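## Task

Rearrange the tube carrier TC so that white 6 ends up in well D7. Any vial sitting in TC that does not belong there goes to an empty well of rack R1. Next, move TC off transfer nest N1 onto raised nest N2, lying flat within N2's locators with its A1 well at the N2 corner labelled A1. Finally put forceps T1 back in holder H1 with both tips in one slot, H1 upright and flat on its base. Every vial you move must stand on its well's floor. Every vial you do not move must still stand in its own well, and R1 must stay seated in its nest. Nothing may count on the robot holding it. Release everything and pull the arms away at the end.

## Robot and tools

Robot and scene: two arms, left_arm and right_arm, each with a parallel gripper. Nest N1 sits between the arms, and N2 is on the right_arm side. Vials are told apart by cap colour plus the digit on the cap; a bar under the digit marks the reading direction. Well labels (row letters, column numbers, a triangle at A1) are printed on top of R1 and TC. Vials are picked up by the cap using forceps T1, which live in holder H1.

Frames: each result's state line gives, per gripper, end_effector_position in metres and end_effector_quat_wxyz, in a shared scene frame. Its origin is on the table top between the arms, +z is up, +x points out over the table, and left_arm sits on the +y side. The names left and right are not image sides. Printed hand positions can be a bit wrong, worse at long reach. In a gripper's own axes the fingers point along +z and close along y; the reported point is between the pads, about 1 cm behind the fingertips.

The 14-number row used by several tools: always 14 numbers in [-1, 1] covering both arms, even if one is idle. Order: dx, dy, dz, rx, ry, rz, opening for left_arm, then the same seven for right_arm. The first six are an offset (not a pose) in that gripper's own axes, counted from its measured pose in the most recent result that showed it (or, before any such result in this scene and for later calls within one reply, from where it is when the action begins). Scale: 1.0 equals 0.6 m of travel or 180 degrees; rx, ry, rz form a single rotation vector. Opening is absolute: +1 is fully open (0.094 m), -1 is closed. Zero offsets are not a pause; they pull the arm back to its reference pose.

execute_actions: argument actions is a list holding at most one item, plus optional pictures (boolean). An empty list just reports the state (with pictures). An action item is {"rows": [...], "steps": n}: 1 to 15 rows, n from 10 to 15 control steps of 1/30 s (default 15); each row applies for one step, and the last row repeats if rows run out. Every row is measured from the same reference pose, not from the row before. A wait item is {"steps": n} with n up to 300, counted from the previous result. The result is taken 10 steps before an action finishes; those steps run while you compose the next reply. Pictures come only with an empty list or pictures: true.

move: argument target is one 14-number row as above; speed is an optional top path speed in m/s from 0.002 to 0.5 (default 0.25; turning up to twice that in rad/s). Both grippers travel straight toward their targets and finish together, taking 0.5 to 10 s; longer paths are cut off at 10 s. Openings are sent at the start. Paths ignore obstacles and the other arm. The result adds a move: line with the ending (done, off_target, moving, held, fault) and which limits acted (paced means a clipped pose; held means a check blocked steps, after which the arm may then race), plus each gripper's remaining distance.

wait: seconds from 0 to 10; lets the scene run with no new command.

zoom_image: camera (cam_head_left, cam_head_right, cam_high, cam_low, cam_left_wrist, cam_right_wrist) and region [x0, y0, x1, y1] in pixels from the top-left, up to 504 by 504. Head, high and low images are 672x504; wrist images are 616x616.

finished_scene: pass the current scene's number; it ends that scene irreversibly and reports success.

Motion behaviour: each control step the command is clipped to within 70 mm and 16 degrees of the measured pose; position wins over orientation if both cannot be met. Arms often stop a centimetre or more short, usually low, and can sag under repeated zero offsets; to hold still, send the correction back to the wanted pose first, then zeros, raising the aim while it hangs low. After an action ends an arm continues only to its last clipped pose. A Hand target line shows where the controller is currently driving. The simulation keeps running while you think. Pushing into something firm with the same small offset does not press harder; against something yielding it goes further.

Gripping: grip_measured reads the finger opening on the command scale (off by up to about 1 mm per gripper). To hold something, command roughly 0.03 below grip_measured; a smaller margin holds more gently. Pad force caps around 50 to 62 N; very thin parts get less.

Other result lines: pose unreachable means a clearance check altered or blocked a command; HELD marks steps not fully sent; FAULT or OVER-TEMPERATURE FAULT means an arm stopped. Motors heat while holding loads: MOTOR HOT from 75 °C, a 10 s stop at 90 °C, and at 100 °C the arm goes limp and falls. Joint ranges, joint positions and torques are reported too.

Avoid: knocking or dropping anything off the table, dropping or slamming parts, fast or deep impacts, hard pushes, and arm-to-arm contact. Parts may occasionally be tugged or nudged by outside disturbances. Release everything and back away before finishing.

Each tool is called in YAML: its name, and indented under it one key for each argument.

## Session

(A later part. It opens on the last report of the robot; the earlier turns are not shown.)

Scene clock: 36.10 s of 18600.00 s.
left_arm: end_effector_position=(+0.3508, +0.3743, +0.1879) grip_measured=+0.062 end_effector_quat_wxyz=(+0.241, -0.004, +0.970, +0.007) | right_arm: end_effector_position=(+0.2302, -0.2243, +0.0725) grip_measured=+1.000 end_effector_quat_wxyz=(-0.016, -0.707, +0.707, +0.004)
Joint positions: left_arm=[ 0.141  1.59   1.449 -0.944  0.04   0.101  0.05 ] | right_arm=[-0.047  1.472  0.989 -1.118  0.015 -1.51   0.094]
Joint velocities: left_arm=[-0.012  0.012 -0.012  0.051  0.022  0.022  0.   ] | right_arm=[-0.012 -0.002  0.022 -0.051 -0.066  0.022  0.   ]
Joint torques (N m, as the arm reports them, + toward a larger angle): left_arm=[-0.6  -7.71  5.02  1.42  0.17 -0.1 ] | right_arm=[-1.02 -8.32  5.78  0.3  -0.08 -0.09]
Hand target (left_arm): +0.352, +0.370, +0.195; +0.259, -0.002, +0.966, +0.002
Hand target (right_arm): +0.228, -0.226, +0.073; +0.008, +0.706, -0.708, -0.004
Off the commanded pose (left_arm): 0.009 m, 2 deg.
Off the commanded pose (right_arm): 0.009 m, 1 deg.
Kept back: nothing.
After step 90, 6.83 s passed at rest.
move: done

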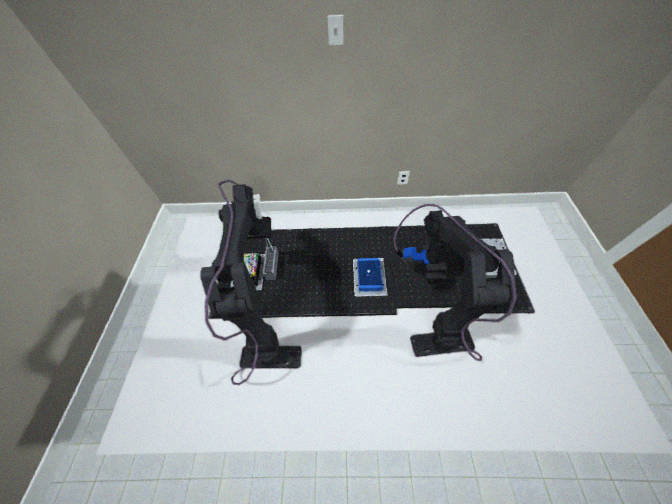

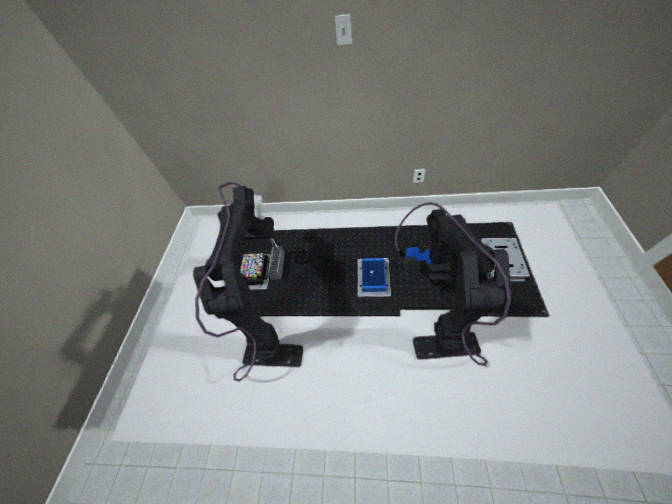

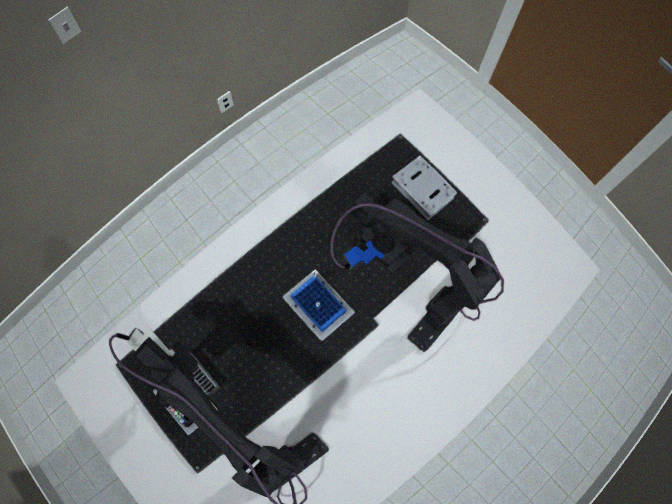

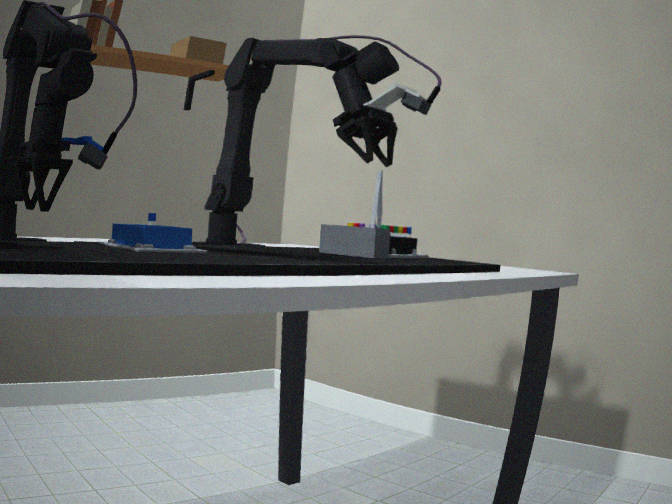

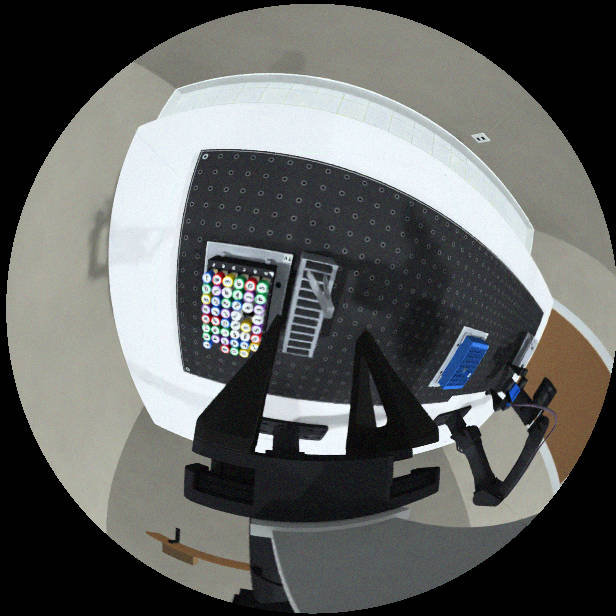

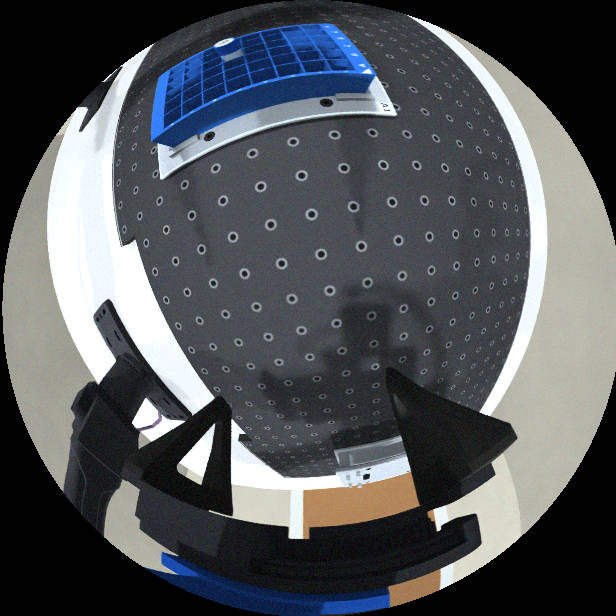

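move:
  target: [0.0248, -0.0177, 0.0713, 0.005, -0.0116, 0.0013, 0.06, -0.10, 0, 0.015, 0, -0.19, 0, -0.5]
  speed: 0.2

Scene clock: 40.27 s of 18600.00 s.
left_arm: end_effector_position=(+0.3550, +0.3677, +0.1417) grip_measured=+0.062 end_effector_quat_wxyz=(+0.249, -0.002, +0.969, +0.004) | right_arm: end_effector_position=(+0.2334, -0.1645, +0.0680) grip_measured=-0.497 end_effector_quat_wxyz=(+0.190, -0.681, +0.678, +0.198)
Joint positions: left_arm=[ 0.123  1.59   1.258 -0.737  0.04   0.087  0.05 ] | right_arm=[-0.204  1.527  0.909 -1.027 -0.552 -1.691  0.024]
Joint velocities: left_arm=[-0.022 -0.022 -0.007  0.022 -0.051 -0.007 -0.001] | right_arm=[ 0.007  0.002 -0.012  0.037 -0.007 -0.022  0.   ]
Joint torques (N m, as the arm reports them, + toward a larger angle): left_arm=[-0.58 -6.54  5.15  1.45  0.13 -0.1 ] | right_arm=[-0.94 -5.08  5.53  0.21 -0.49 -0.1 ]
Hand target (left_arm): +0.358, +0.364, +0.143; +0.259, -0.000, +0.966, +0.000
Hand target (right_arm): +0.230, -0.163, +0.063; -0.192, +0.674, -0.680, -0.214
Off the commanded pose (left_arm): 0.005 m, 1 deg.
Off the commanded pose (right_arm): 0.006 m, 2 deg.
Kept back: nothing.
move: done

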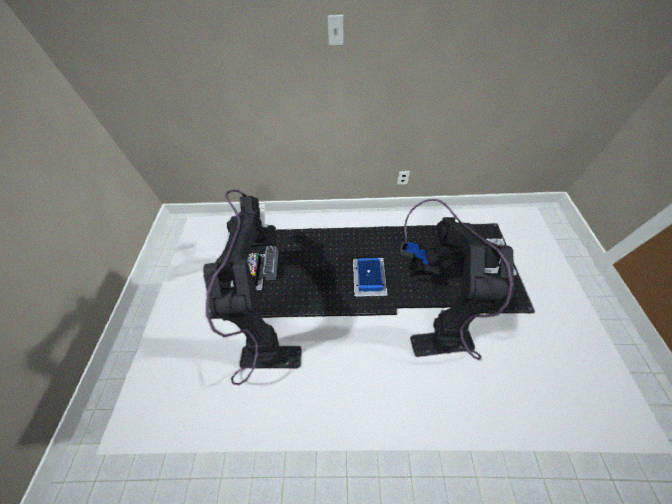

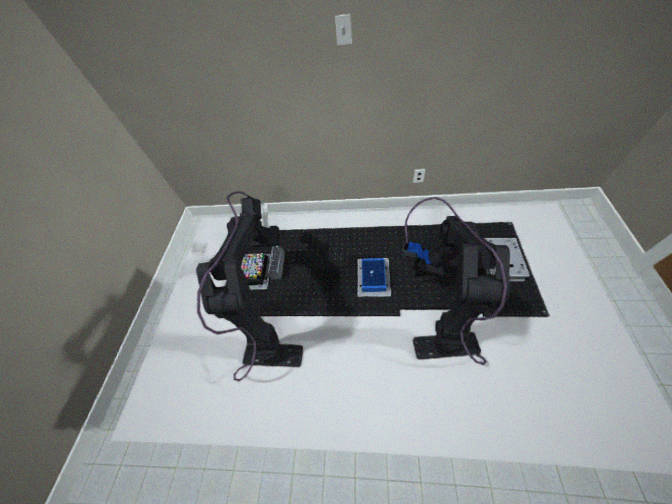

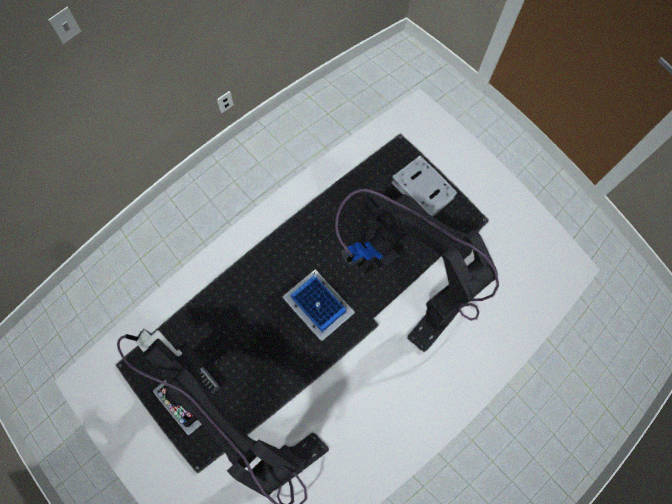

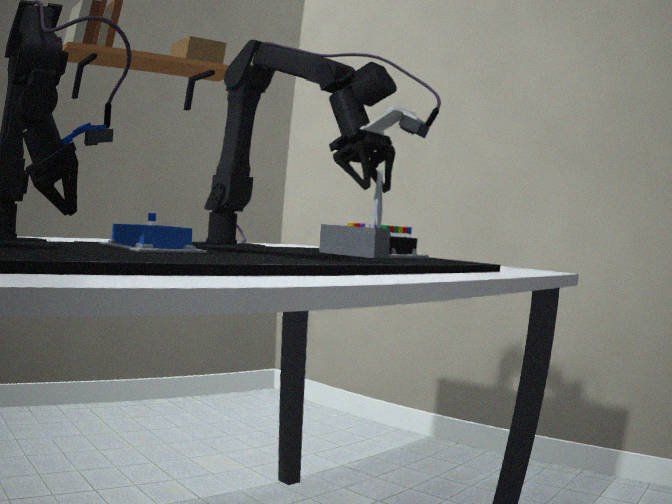

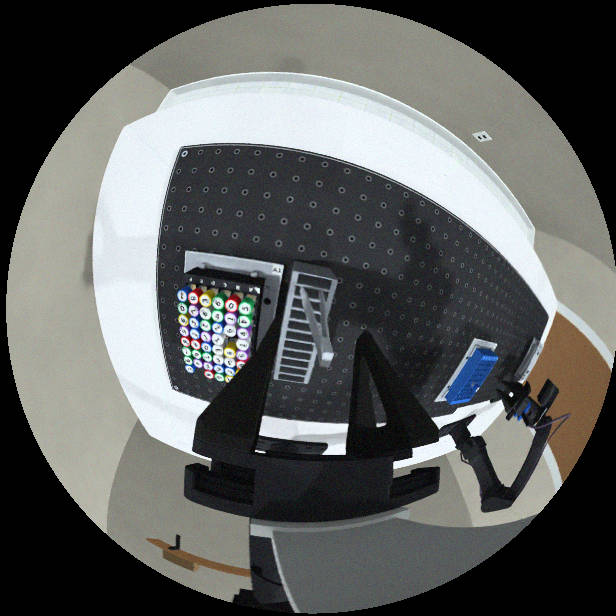

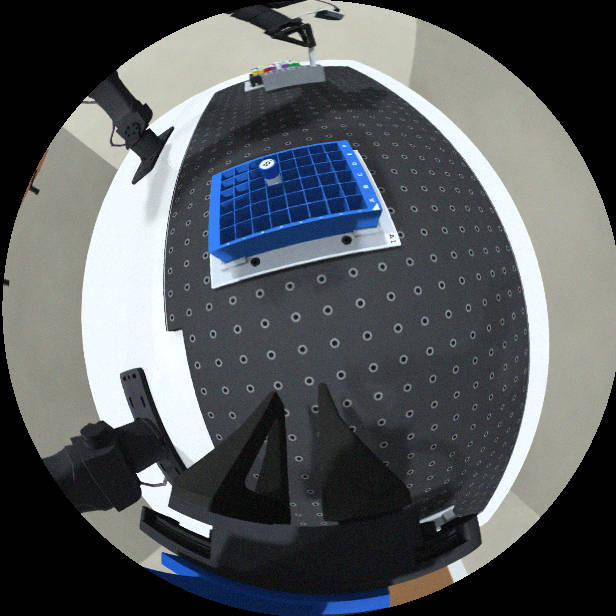

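The right camera now also gives a side view of the forceps. Let me zoom.

zoom_image:
  camera: "cam_right_wrist"
  region: [230, 0, 360, 100]

zoom_image:
  camera: "cam_low"
  region: [320, 90, 450, 260]

zoom_image:
  camera: "cam_left_wrist"
  region: [250, 250, 400, 400]

Region (230, 0, 360, 100) of cam_right_wrist's 616x616 image, scaled by 3.877, with more detail than that image has; it fills the top 388 rows of this view, and the rest is white.

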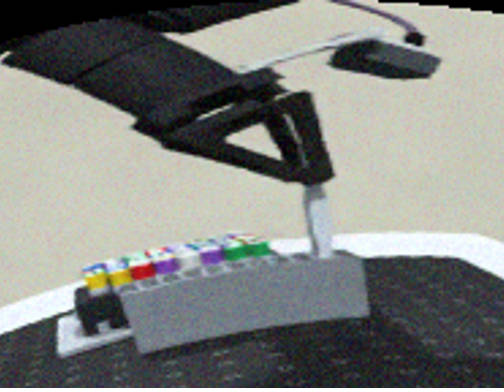

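Region (320, 90, 450, 260) of cam_low's 672x504 image, scaled by 2.965, with more detail than that image has; it fills the left 385 columns of this view, and the rest is white.

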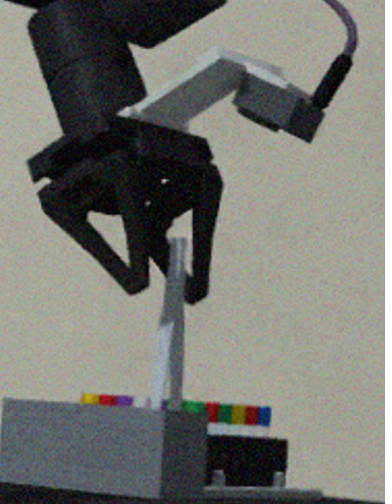

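Region (250, 250, 400, 400) of cam_left_wrist's 616x616 image, scaled by 3.360, with more detail than that image has.

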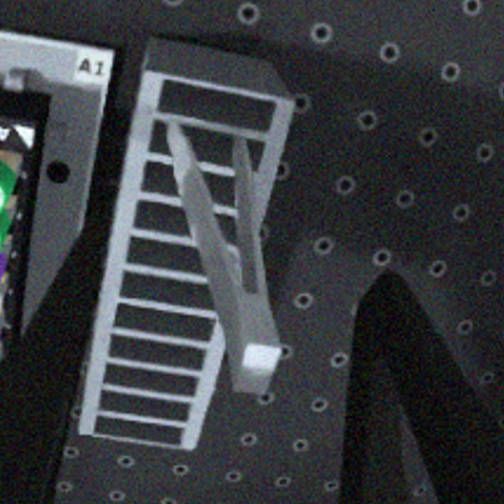

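move:
  target: [0.019, 0, 0.0448, 0, -0.010, 0, -0.36, 0, 0, 0, 0, 0, 0, -0.5]
  speed: 0.06

zoom_image:
  camera: "cam_right_wrist"
  region: [230, 0, 360, 100]

zoom_image:
  camera: "cam_low"
  region: [320, 90, 450, 260]

zoom_image:
  camera: "cam_left_wrist"
  region: [230, 260, 420, 450]

Scene clock: 43.37 s of 18600.00 s.
left_arm: end_effector_position=(+0.3552, +0.3677, +0.1152) grip_measured=-0.358 end_effector_quat_wxyz=(+0.259, -0.002, +0.966, +0.005) | right_arm: end_effector_position=(+0.2335, -0.1650, +0.0677) grip_measured=-0.497 end_effector_quat_wxyz=(+0.189, -0.682, +0.678, +0.197)
Joint positions: left_arm=[ 0.123  1.59   1.142 -0.599  0.04   0.087  0.03 ] | right_arm=[-0.204  1.527  0.909 -1.026 -0.549 -1.692  0.024]
Joint velocities: left_arm=[-0.007 -0.002 -0.002 -0.051 -0.066 -0.066  0.001] | right_arm=[-0.007 -0.007 -0.017  0.007  0.037 -0.022 -0.001]
Joint torques (N m, as the arm reports them, + toward a larger angle): left_arm=[ 0.   -5.61  5.24  1.46  0.07 -0.01] | right_arm=[ 0.05 -6.57  6.79  0.17 -0.3  -0.02]
Hand target (left_arm): +0.358, +0.368, +0.113; +0.264, -0.002, +0.965, +0.004
Hand target (right_arm): +0.233, -0.165, +0.068; -0.190, +0.681, -0.678, -0.198
Off the commanded pose (left_arm): 0.004 m, 1 deg.
Off the commanded pose (right_arm): 0.001 m, 0 deg.
Kept back: nothing.
move: done

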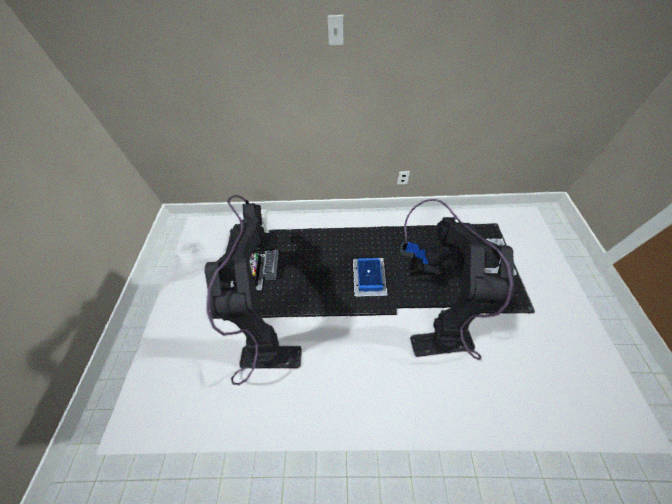

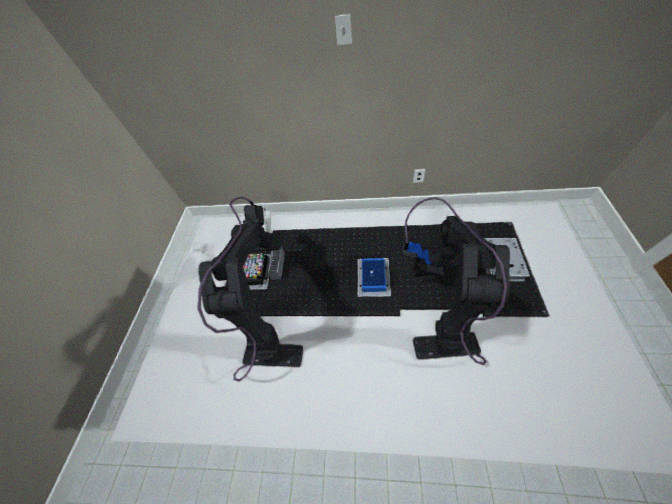

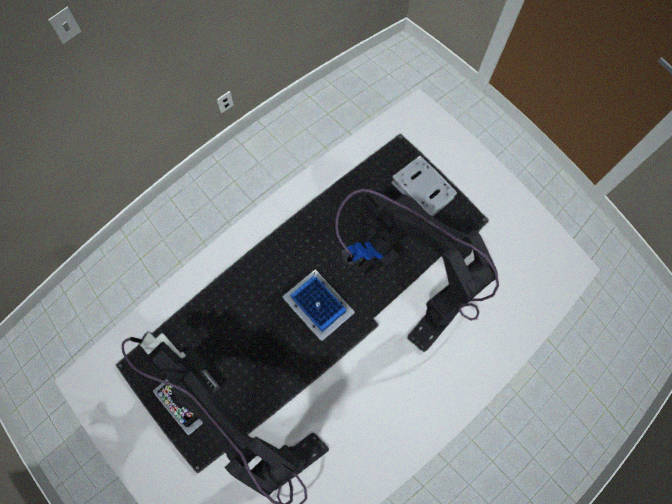

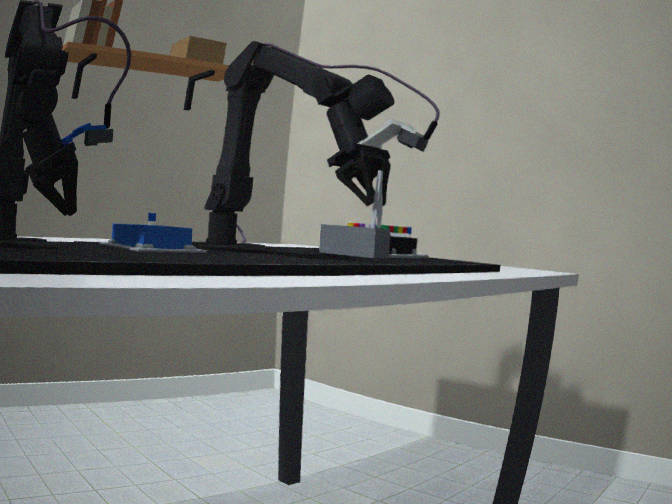

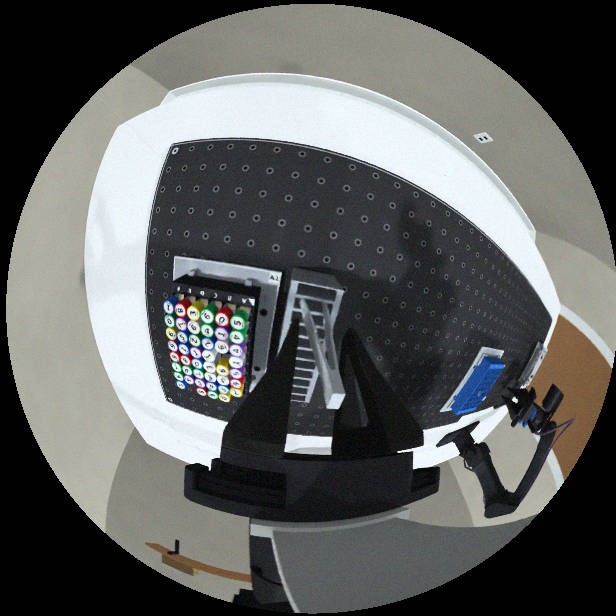

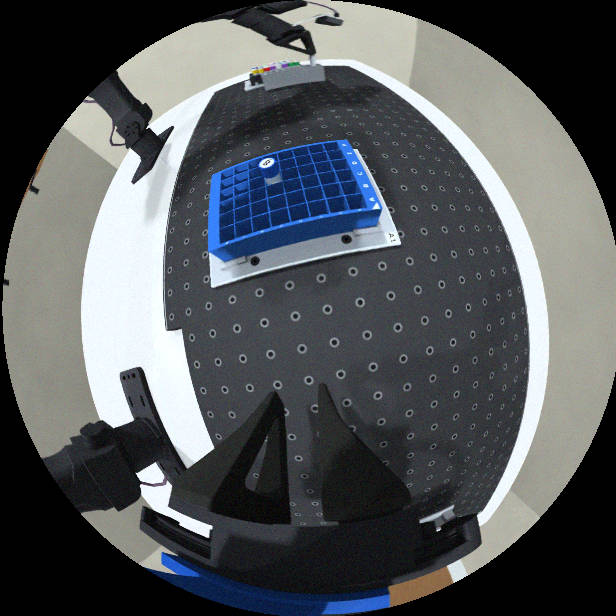

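Region (230, 0, 360, 100) of cam_right_wrist's 616x616 image, scaled by 3.877, with more detail than that image has; it fills the top 388 rows of this view, and the rest is white.

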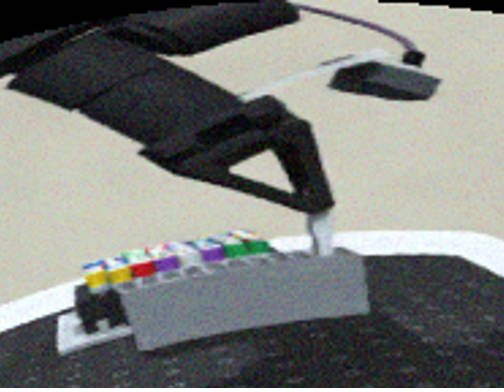

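Region (320, 90, 450, 260) of cam_low's 672x504 image, scaled by 2.965, with more detail than that image has; it fills the left 385 columns of this view, and the rest is white.

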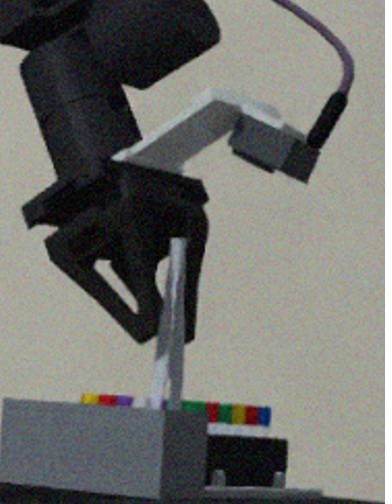

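Region (230, 260, 420, 450) of cam_left_wrist's 616x616 image, scaled by 2.653, with more detail than that image has.

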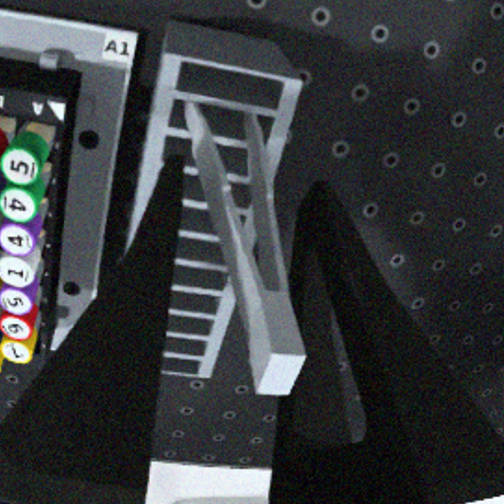

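move:
  target: [0.0088, 0.0083, 0.0219, 0, -0.002, 0, -0.5, 0, 0, 0, 0, 0, 0, -0.5]
  speed: 0.04

zoom_image:
  camera: "cam_low"
  region: [320, 90, 450, 260]

zoom_image:
  camera: "cam_left_wrist"
  region: [230, 260, 420, 450]

Scene clock: 45.37 s of 18600.00 s.
left_arm: end_effector_position=(+0.3542, +0.3710, +0.1032) grip_measured=-0.498 end_effector_quat_wxyz=(+0.256, -0.004, +0.967, +0.006) | right_arm: end_effector_position=(+0.2334, -0.1654, +0.0674) grip_measured=-0.497 end_effector_quat_wxyz=(+0.188, -0.683, +0.679, +0.196)
Joint positions: left_arm=[ 0.132  1.603  1.11  -0.561  0.04   0.092  0.024] | right_arm=[-0.204  1.527  0.909 -1.026 -0.545 -1.692  0.024]
Joint velocities: left_arm=[-0.007 -0.022 -0.007  0.051  0.007 -0.007  0.   ] | right_arm=[ 0.002  0.002  0.002  0.007  0.037 -0.051 -0.   ]
Joint torques (N m, as the arm reports them, + toward a larger angle): left_arm=[ 0.71 -5.76  5.16  1.45  0.15  0.1 ] | right_arm=[ 0.09 -6.62  6.76  0.16 -0.3  -0.03]
Hand target (left_arm): +0.357, +0.373, +0.101; +0.262, -0.002, +0.965, +0.005
Hand target (right_arm): +0.233, -0.165, +0.068; -0.189, +0.682, -0.678, -0.197
Off the commanded pose (left_arm): 0.004 m, 1 deg.
Off the commanded pose (right_arm): 0.001 m, 0 deg.
Kept back: nothing.
move: done

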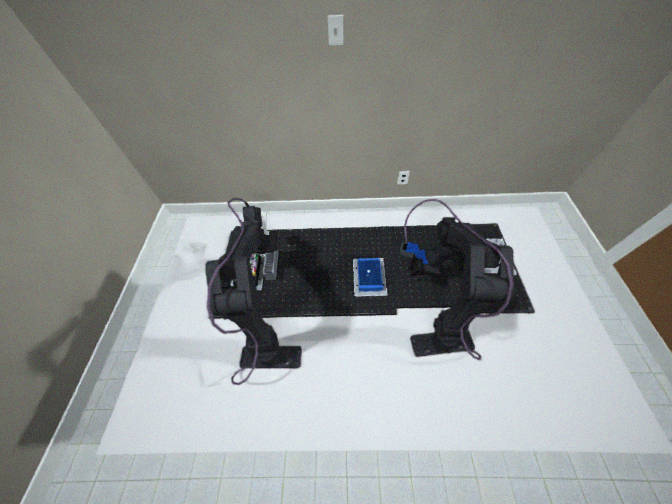

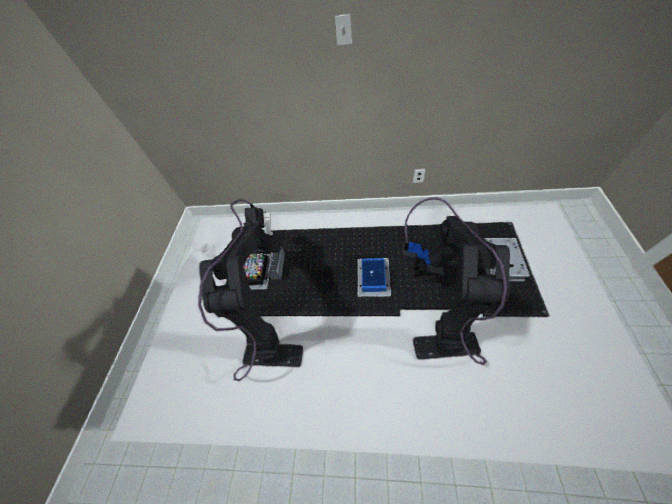

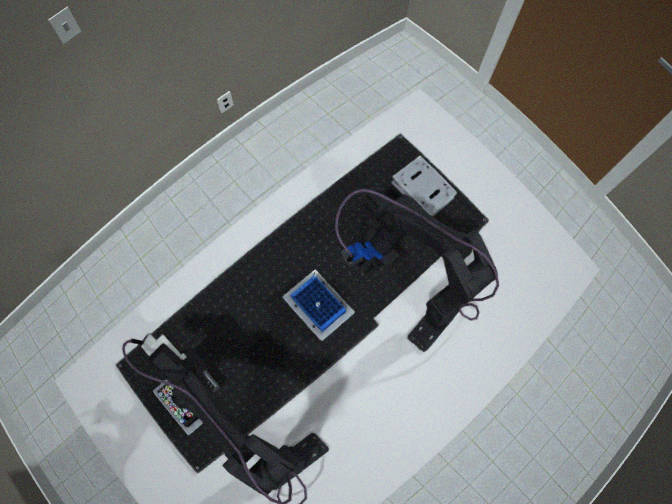

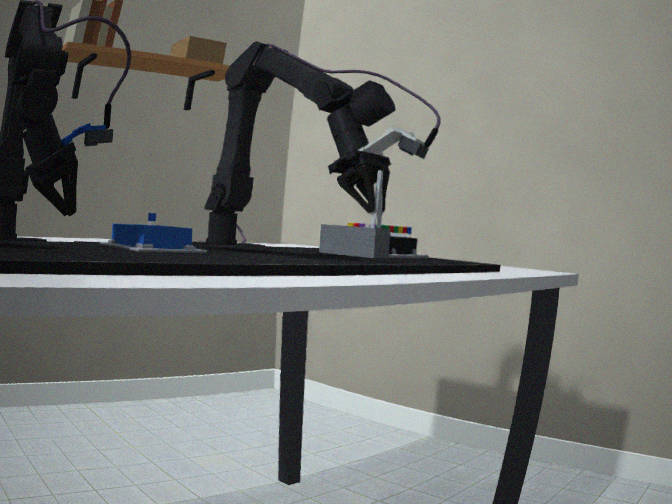

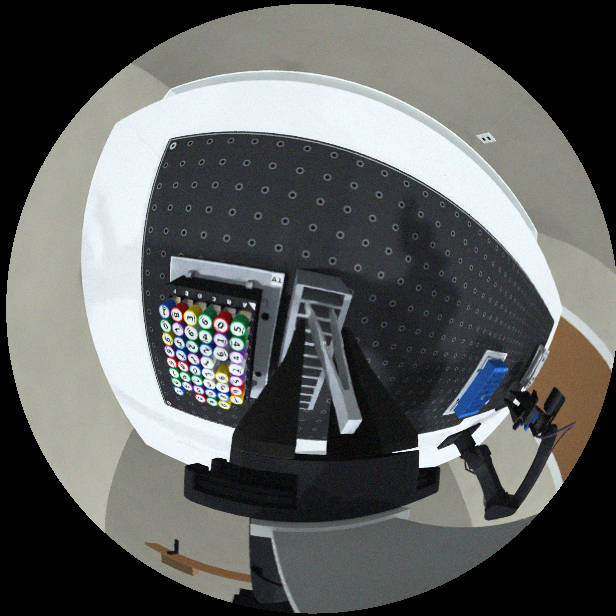

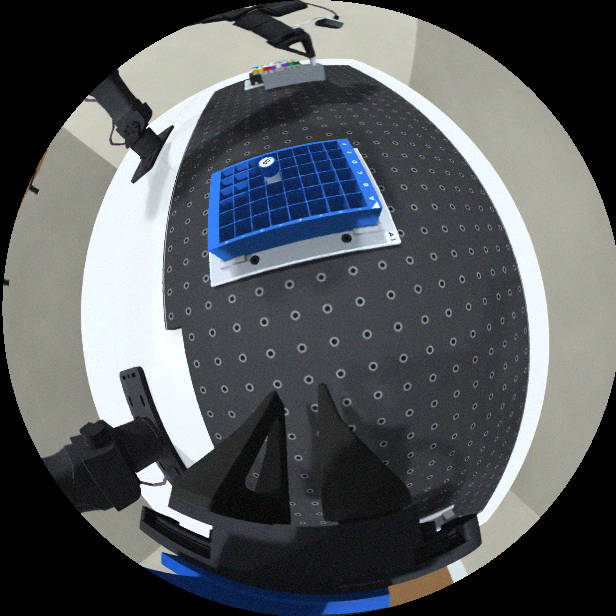

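Region (320, 90, 450, 260) of cam_low's 672x504 image, scaled by 2.965, with more detail than that image has; it fills the left 385 columns of this view, and the rest is white.

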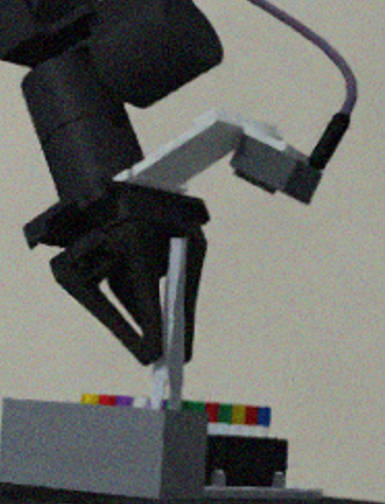

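Region (230, 260, 420, 450) of cam_left_wrist's 616x616 image, scaled by 2.653, with more detail than that image has.

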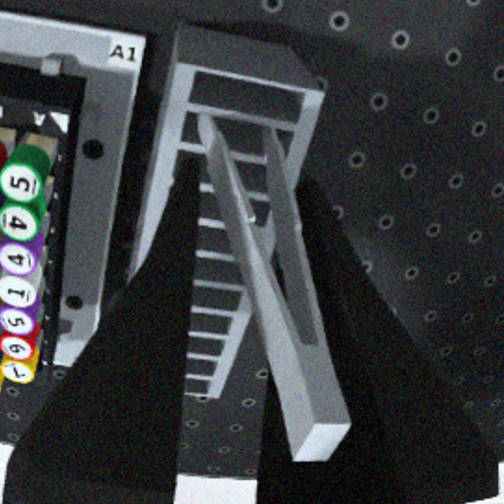

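zoom_image:
  camera: "cam_left_wrist"
  region: [280, 290, 370, 380]

zoom_image:
  camera: "cam_right_wrist"
  region: [270, 15, 345, 80]

Region (280, 290, 370, 380) of cam_left_wrist's 616x616 image, scaled by 5.600, with more detail than that image has.

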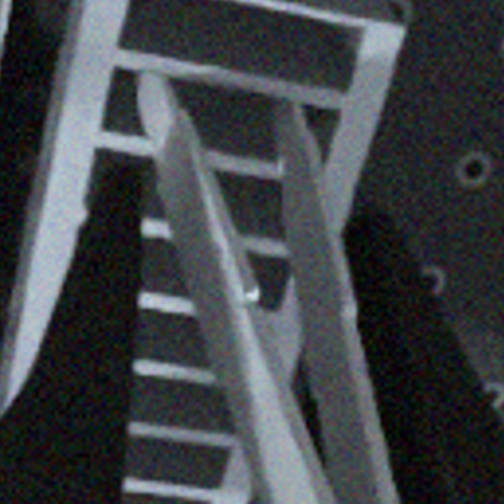

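Region (270, 15, 345, 80) of cam_right_wrist's 616x616 image, scaled by 6.720, with more detail than that image has; it fills the top 437 rows of this view, and the rest is white.

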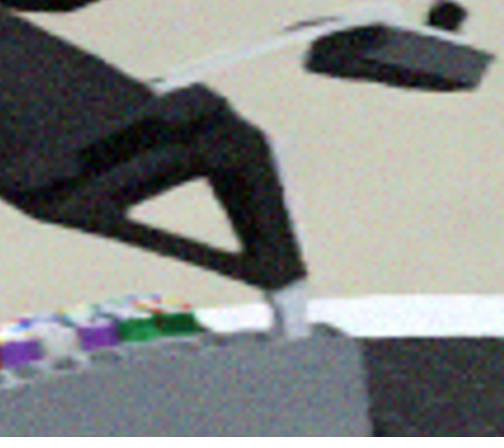

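move:
  target: [0, 0, 0, 0, -0.002, 0, -0.72, 0, 0, 0, 0, 0, 0, -0.5]
  speed: 0.04

zoom_image:
  camera: "cam_left_wrist"
  region: [250, 270, 400, 450]

zoom_image:
  camera: "cam_low"
  region: [320, 90, 450, 260]

Scene clock: 47.23 s of 18600.00 s.
left_arm: end_effector_position=(+0.3550, +0.3711, +0.1036) grip_measured=-0.718 end_effector_quat_wxyz=(+0.257, -0.003, +0.966, +0.007) | right_arm: end_effector_position=(+0.2334, -0.1659, +0.0671) grip_measured=-0.497 end_effector_quat_wxyz=(+0.187, -0.683, +0.679, +0.195)
Joint positions: left_arm=[ 0.132  1.603  1.11  -0.558  0.04   0.092  0.013] | right_arm=[-0.204  1.527  0.909 -1.026 -0.542 -1.692  0.024]
Joint velocities: left_arm=[ 0.002 -0.007 -0.007  0.081 -0.037  0.022  0.001] | right_arm=[ 0.002  0.007  0.002 -0.022  0.007  0.037 -0.   ]
Joint torques (N m, as the arm reports them, + toward a larger angle): left_arm=[ 0.03 -6.42  5.39  1.33  0.05 -0.03] | right_arm=[ 0.05 -6.62  6.77  0.17 -0.28 -0.03]
Hand target (left_arm): +0.354, +0.371, +0.103; +0.259, -0.004, +0.966, +0.006
Hand target (right_arm): +0.233, -0.165, +0.067; -0.188, +0.683, -0.679, -0.196
Off the commanded pose (left_arm): 0.001 m, 0 deg.
Off the commanded pose (right_arm): 0.001 m, 0 deg.
Kept back: nothing.
move: done

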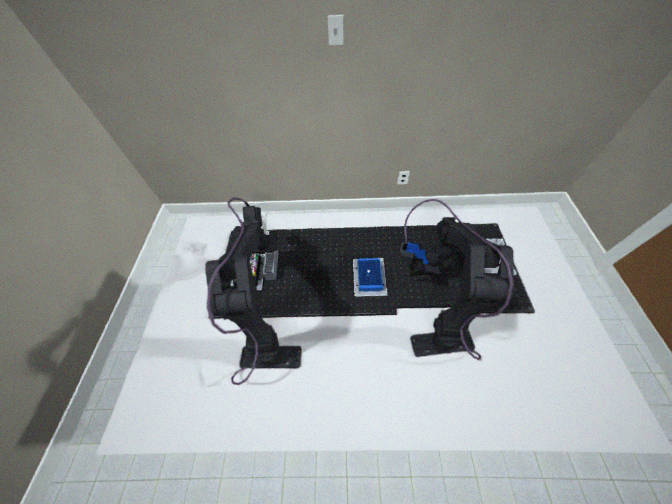

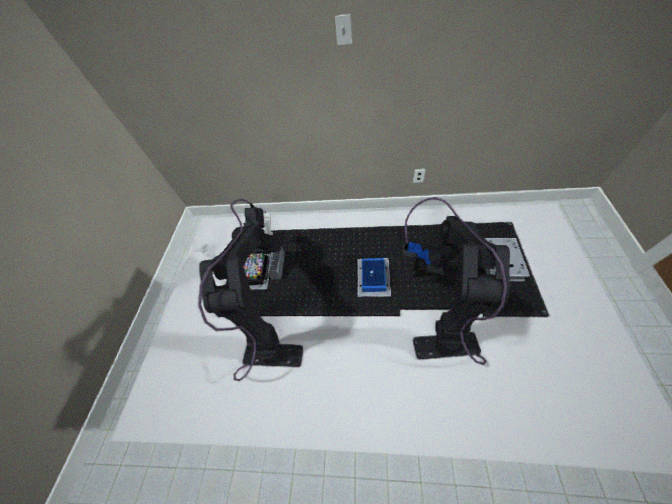

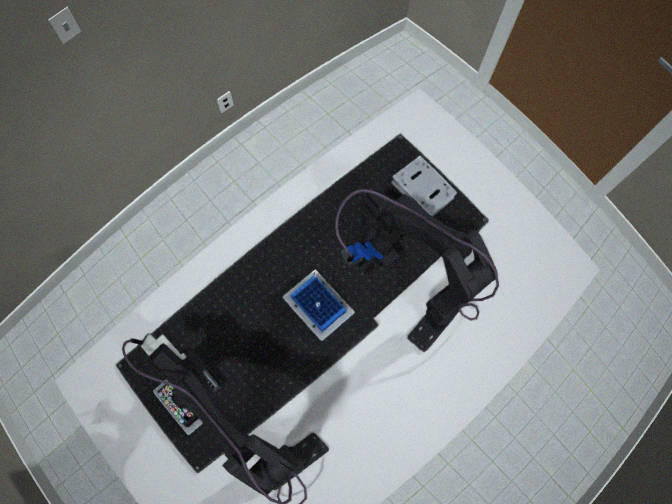

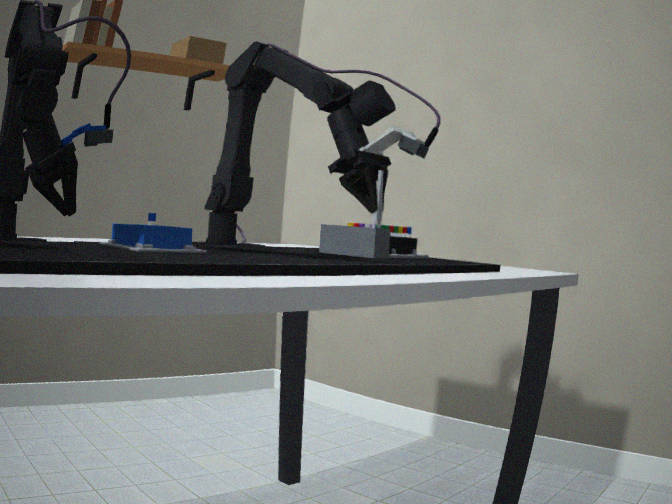

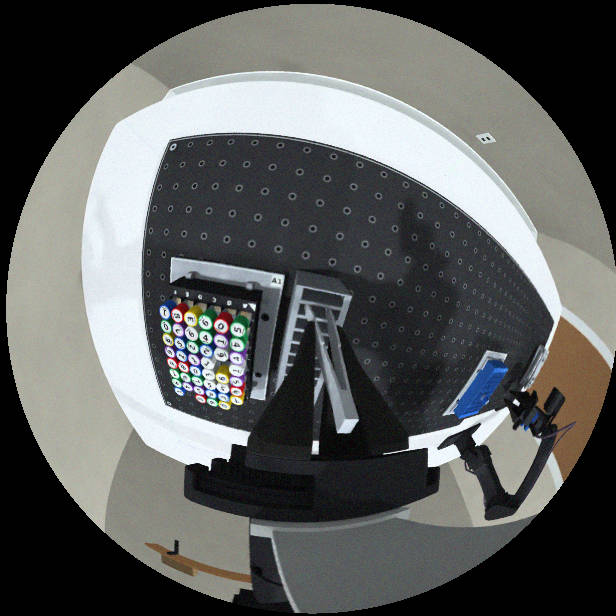

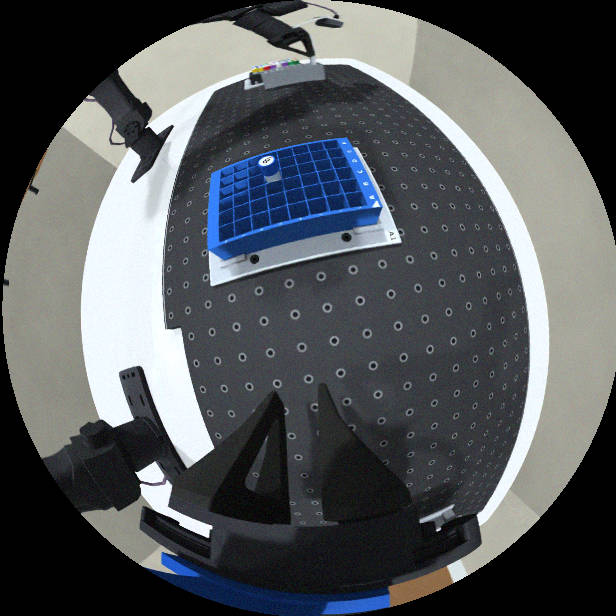

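Region (250, 270, 400, 450) of cam_left_wrist's 616x616 image, scaled by 2.800, with more detail than that image has.

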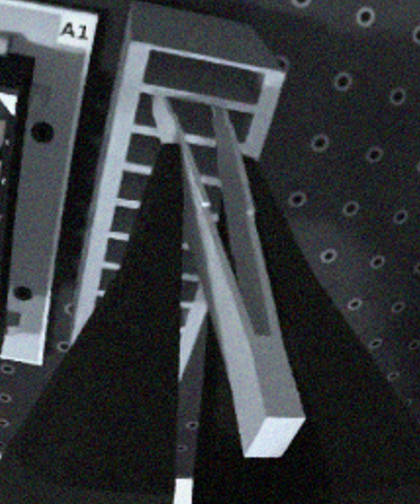

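Region (320, 90, 450, 260) of cam_low's 672x504 image, scaled by 2.965, with more detail than that image has; it fills the left 385 columns of this view, and the rest is white.

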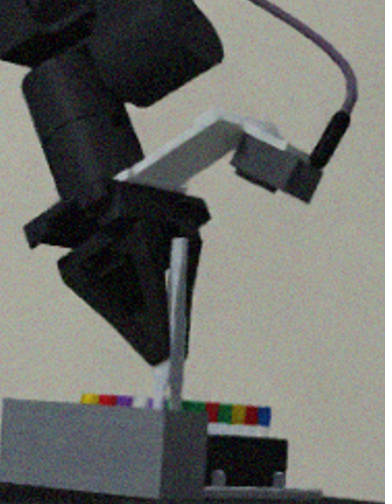

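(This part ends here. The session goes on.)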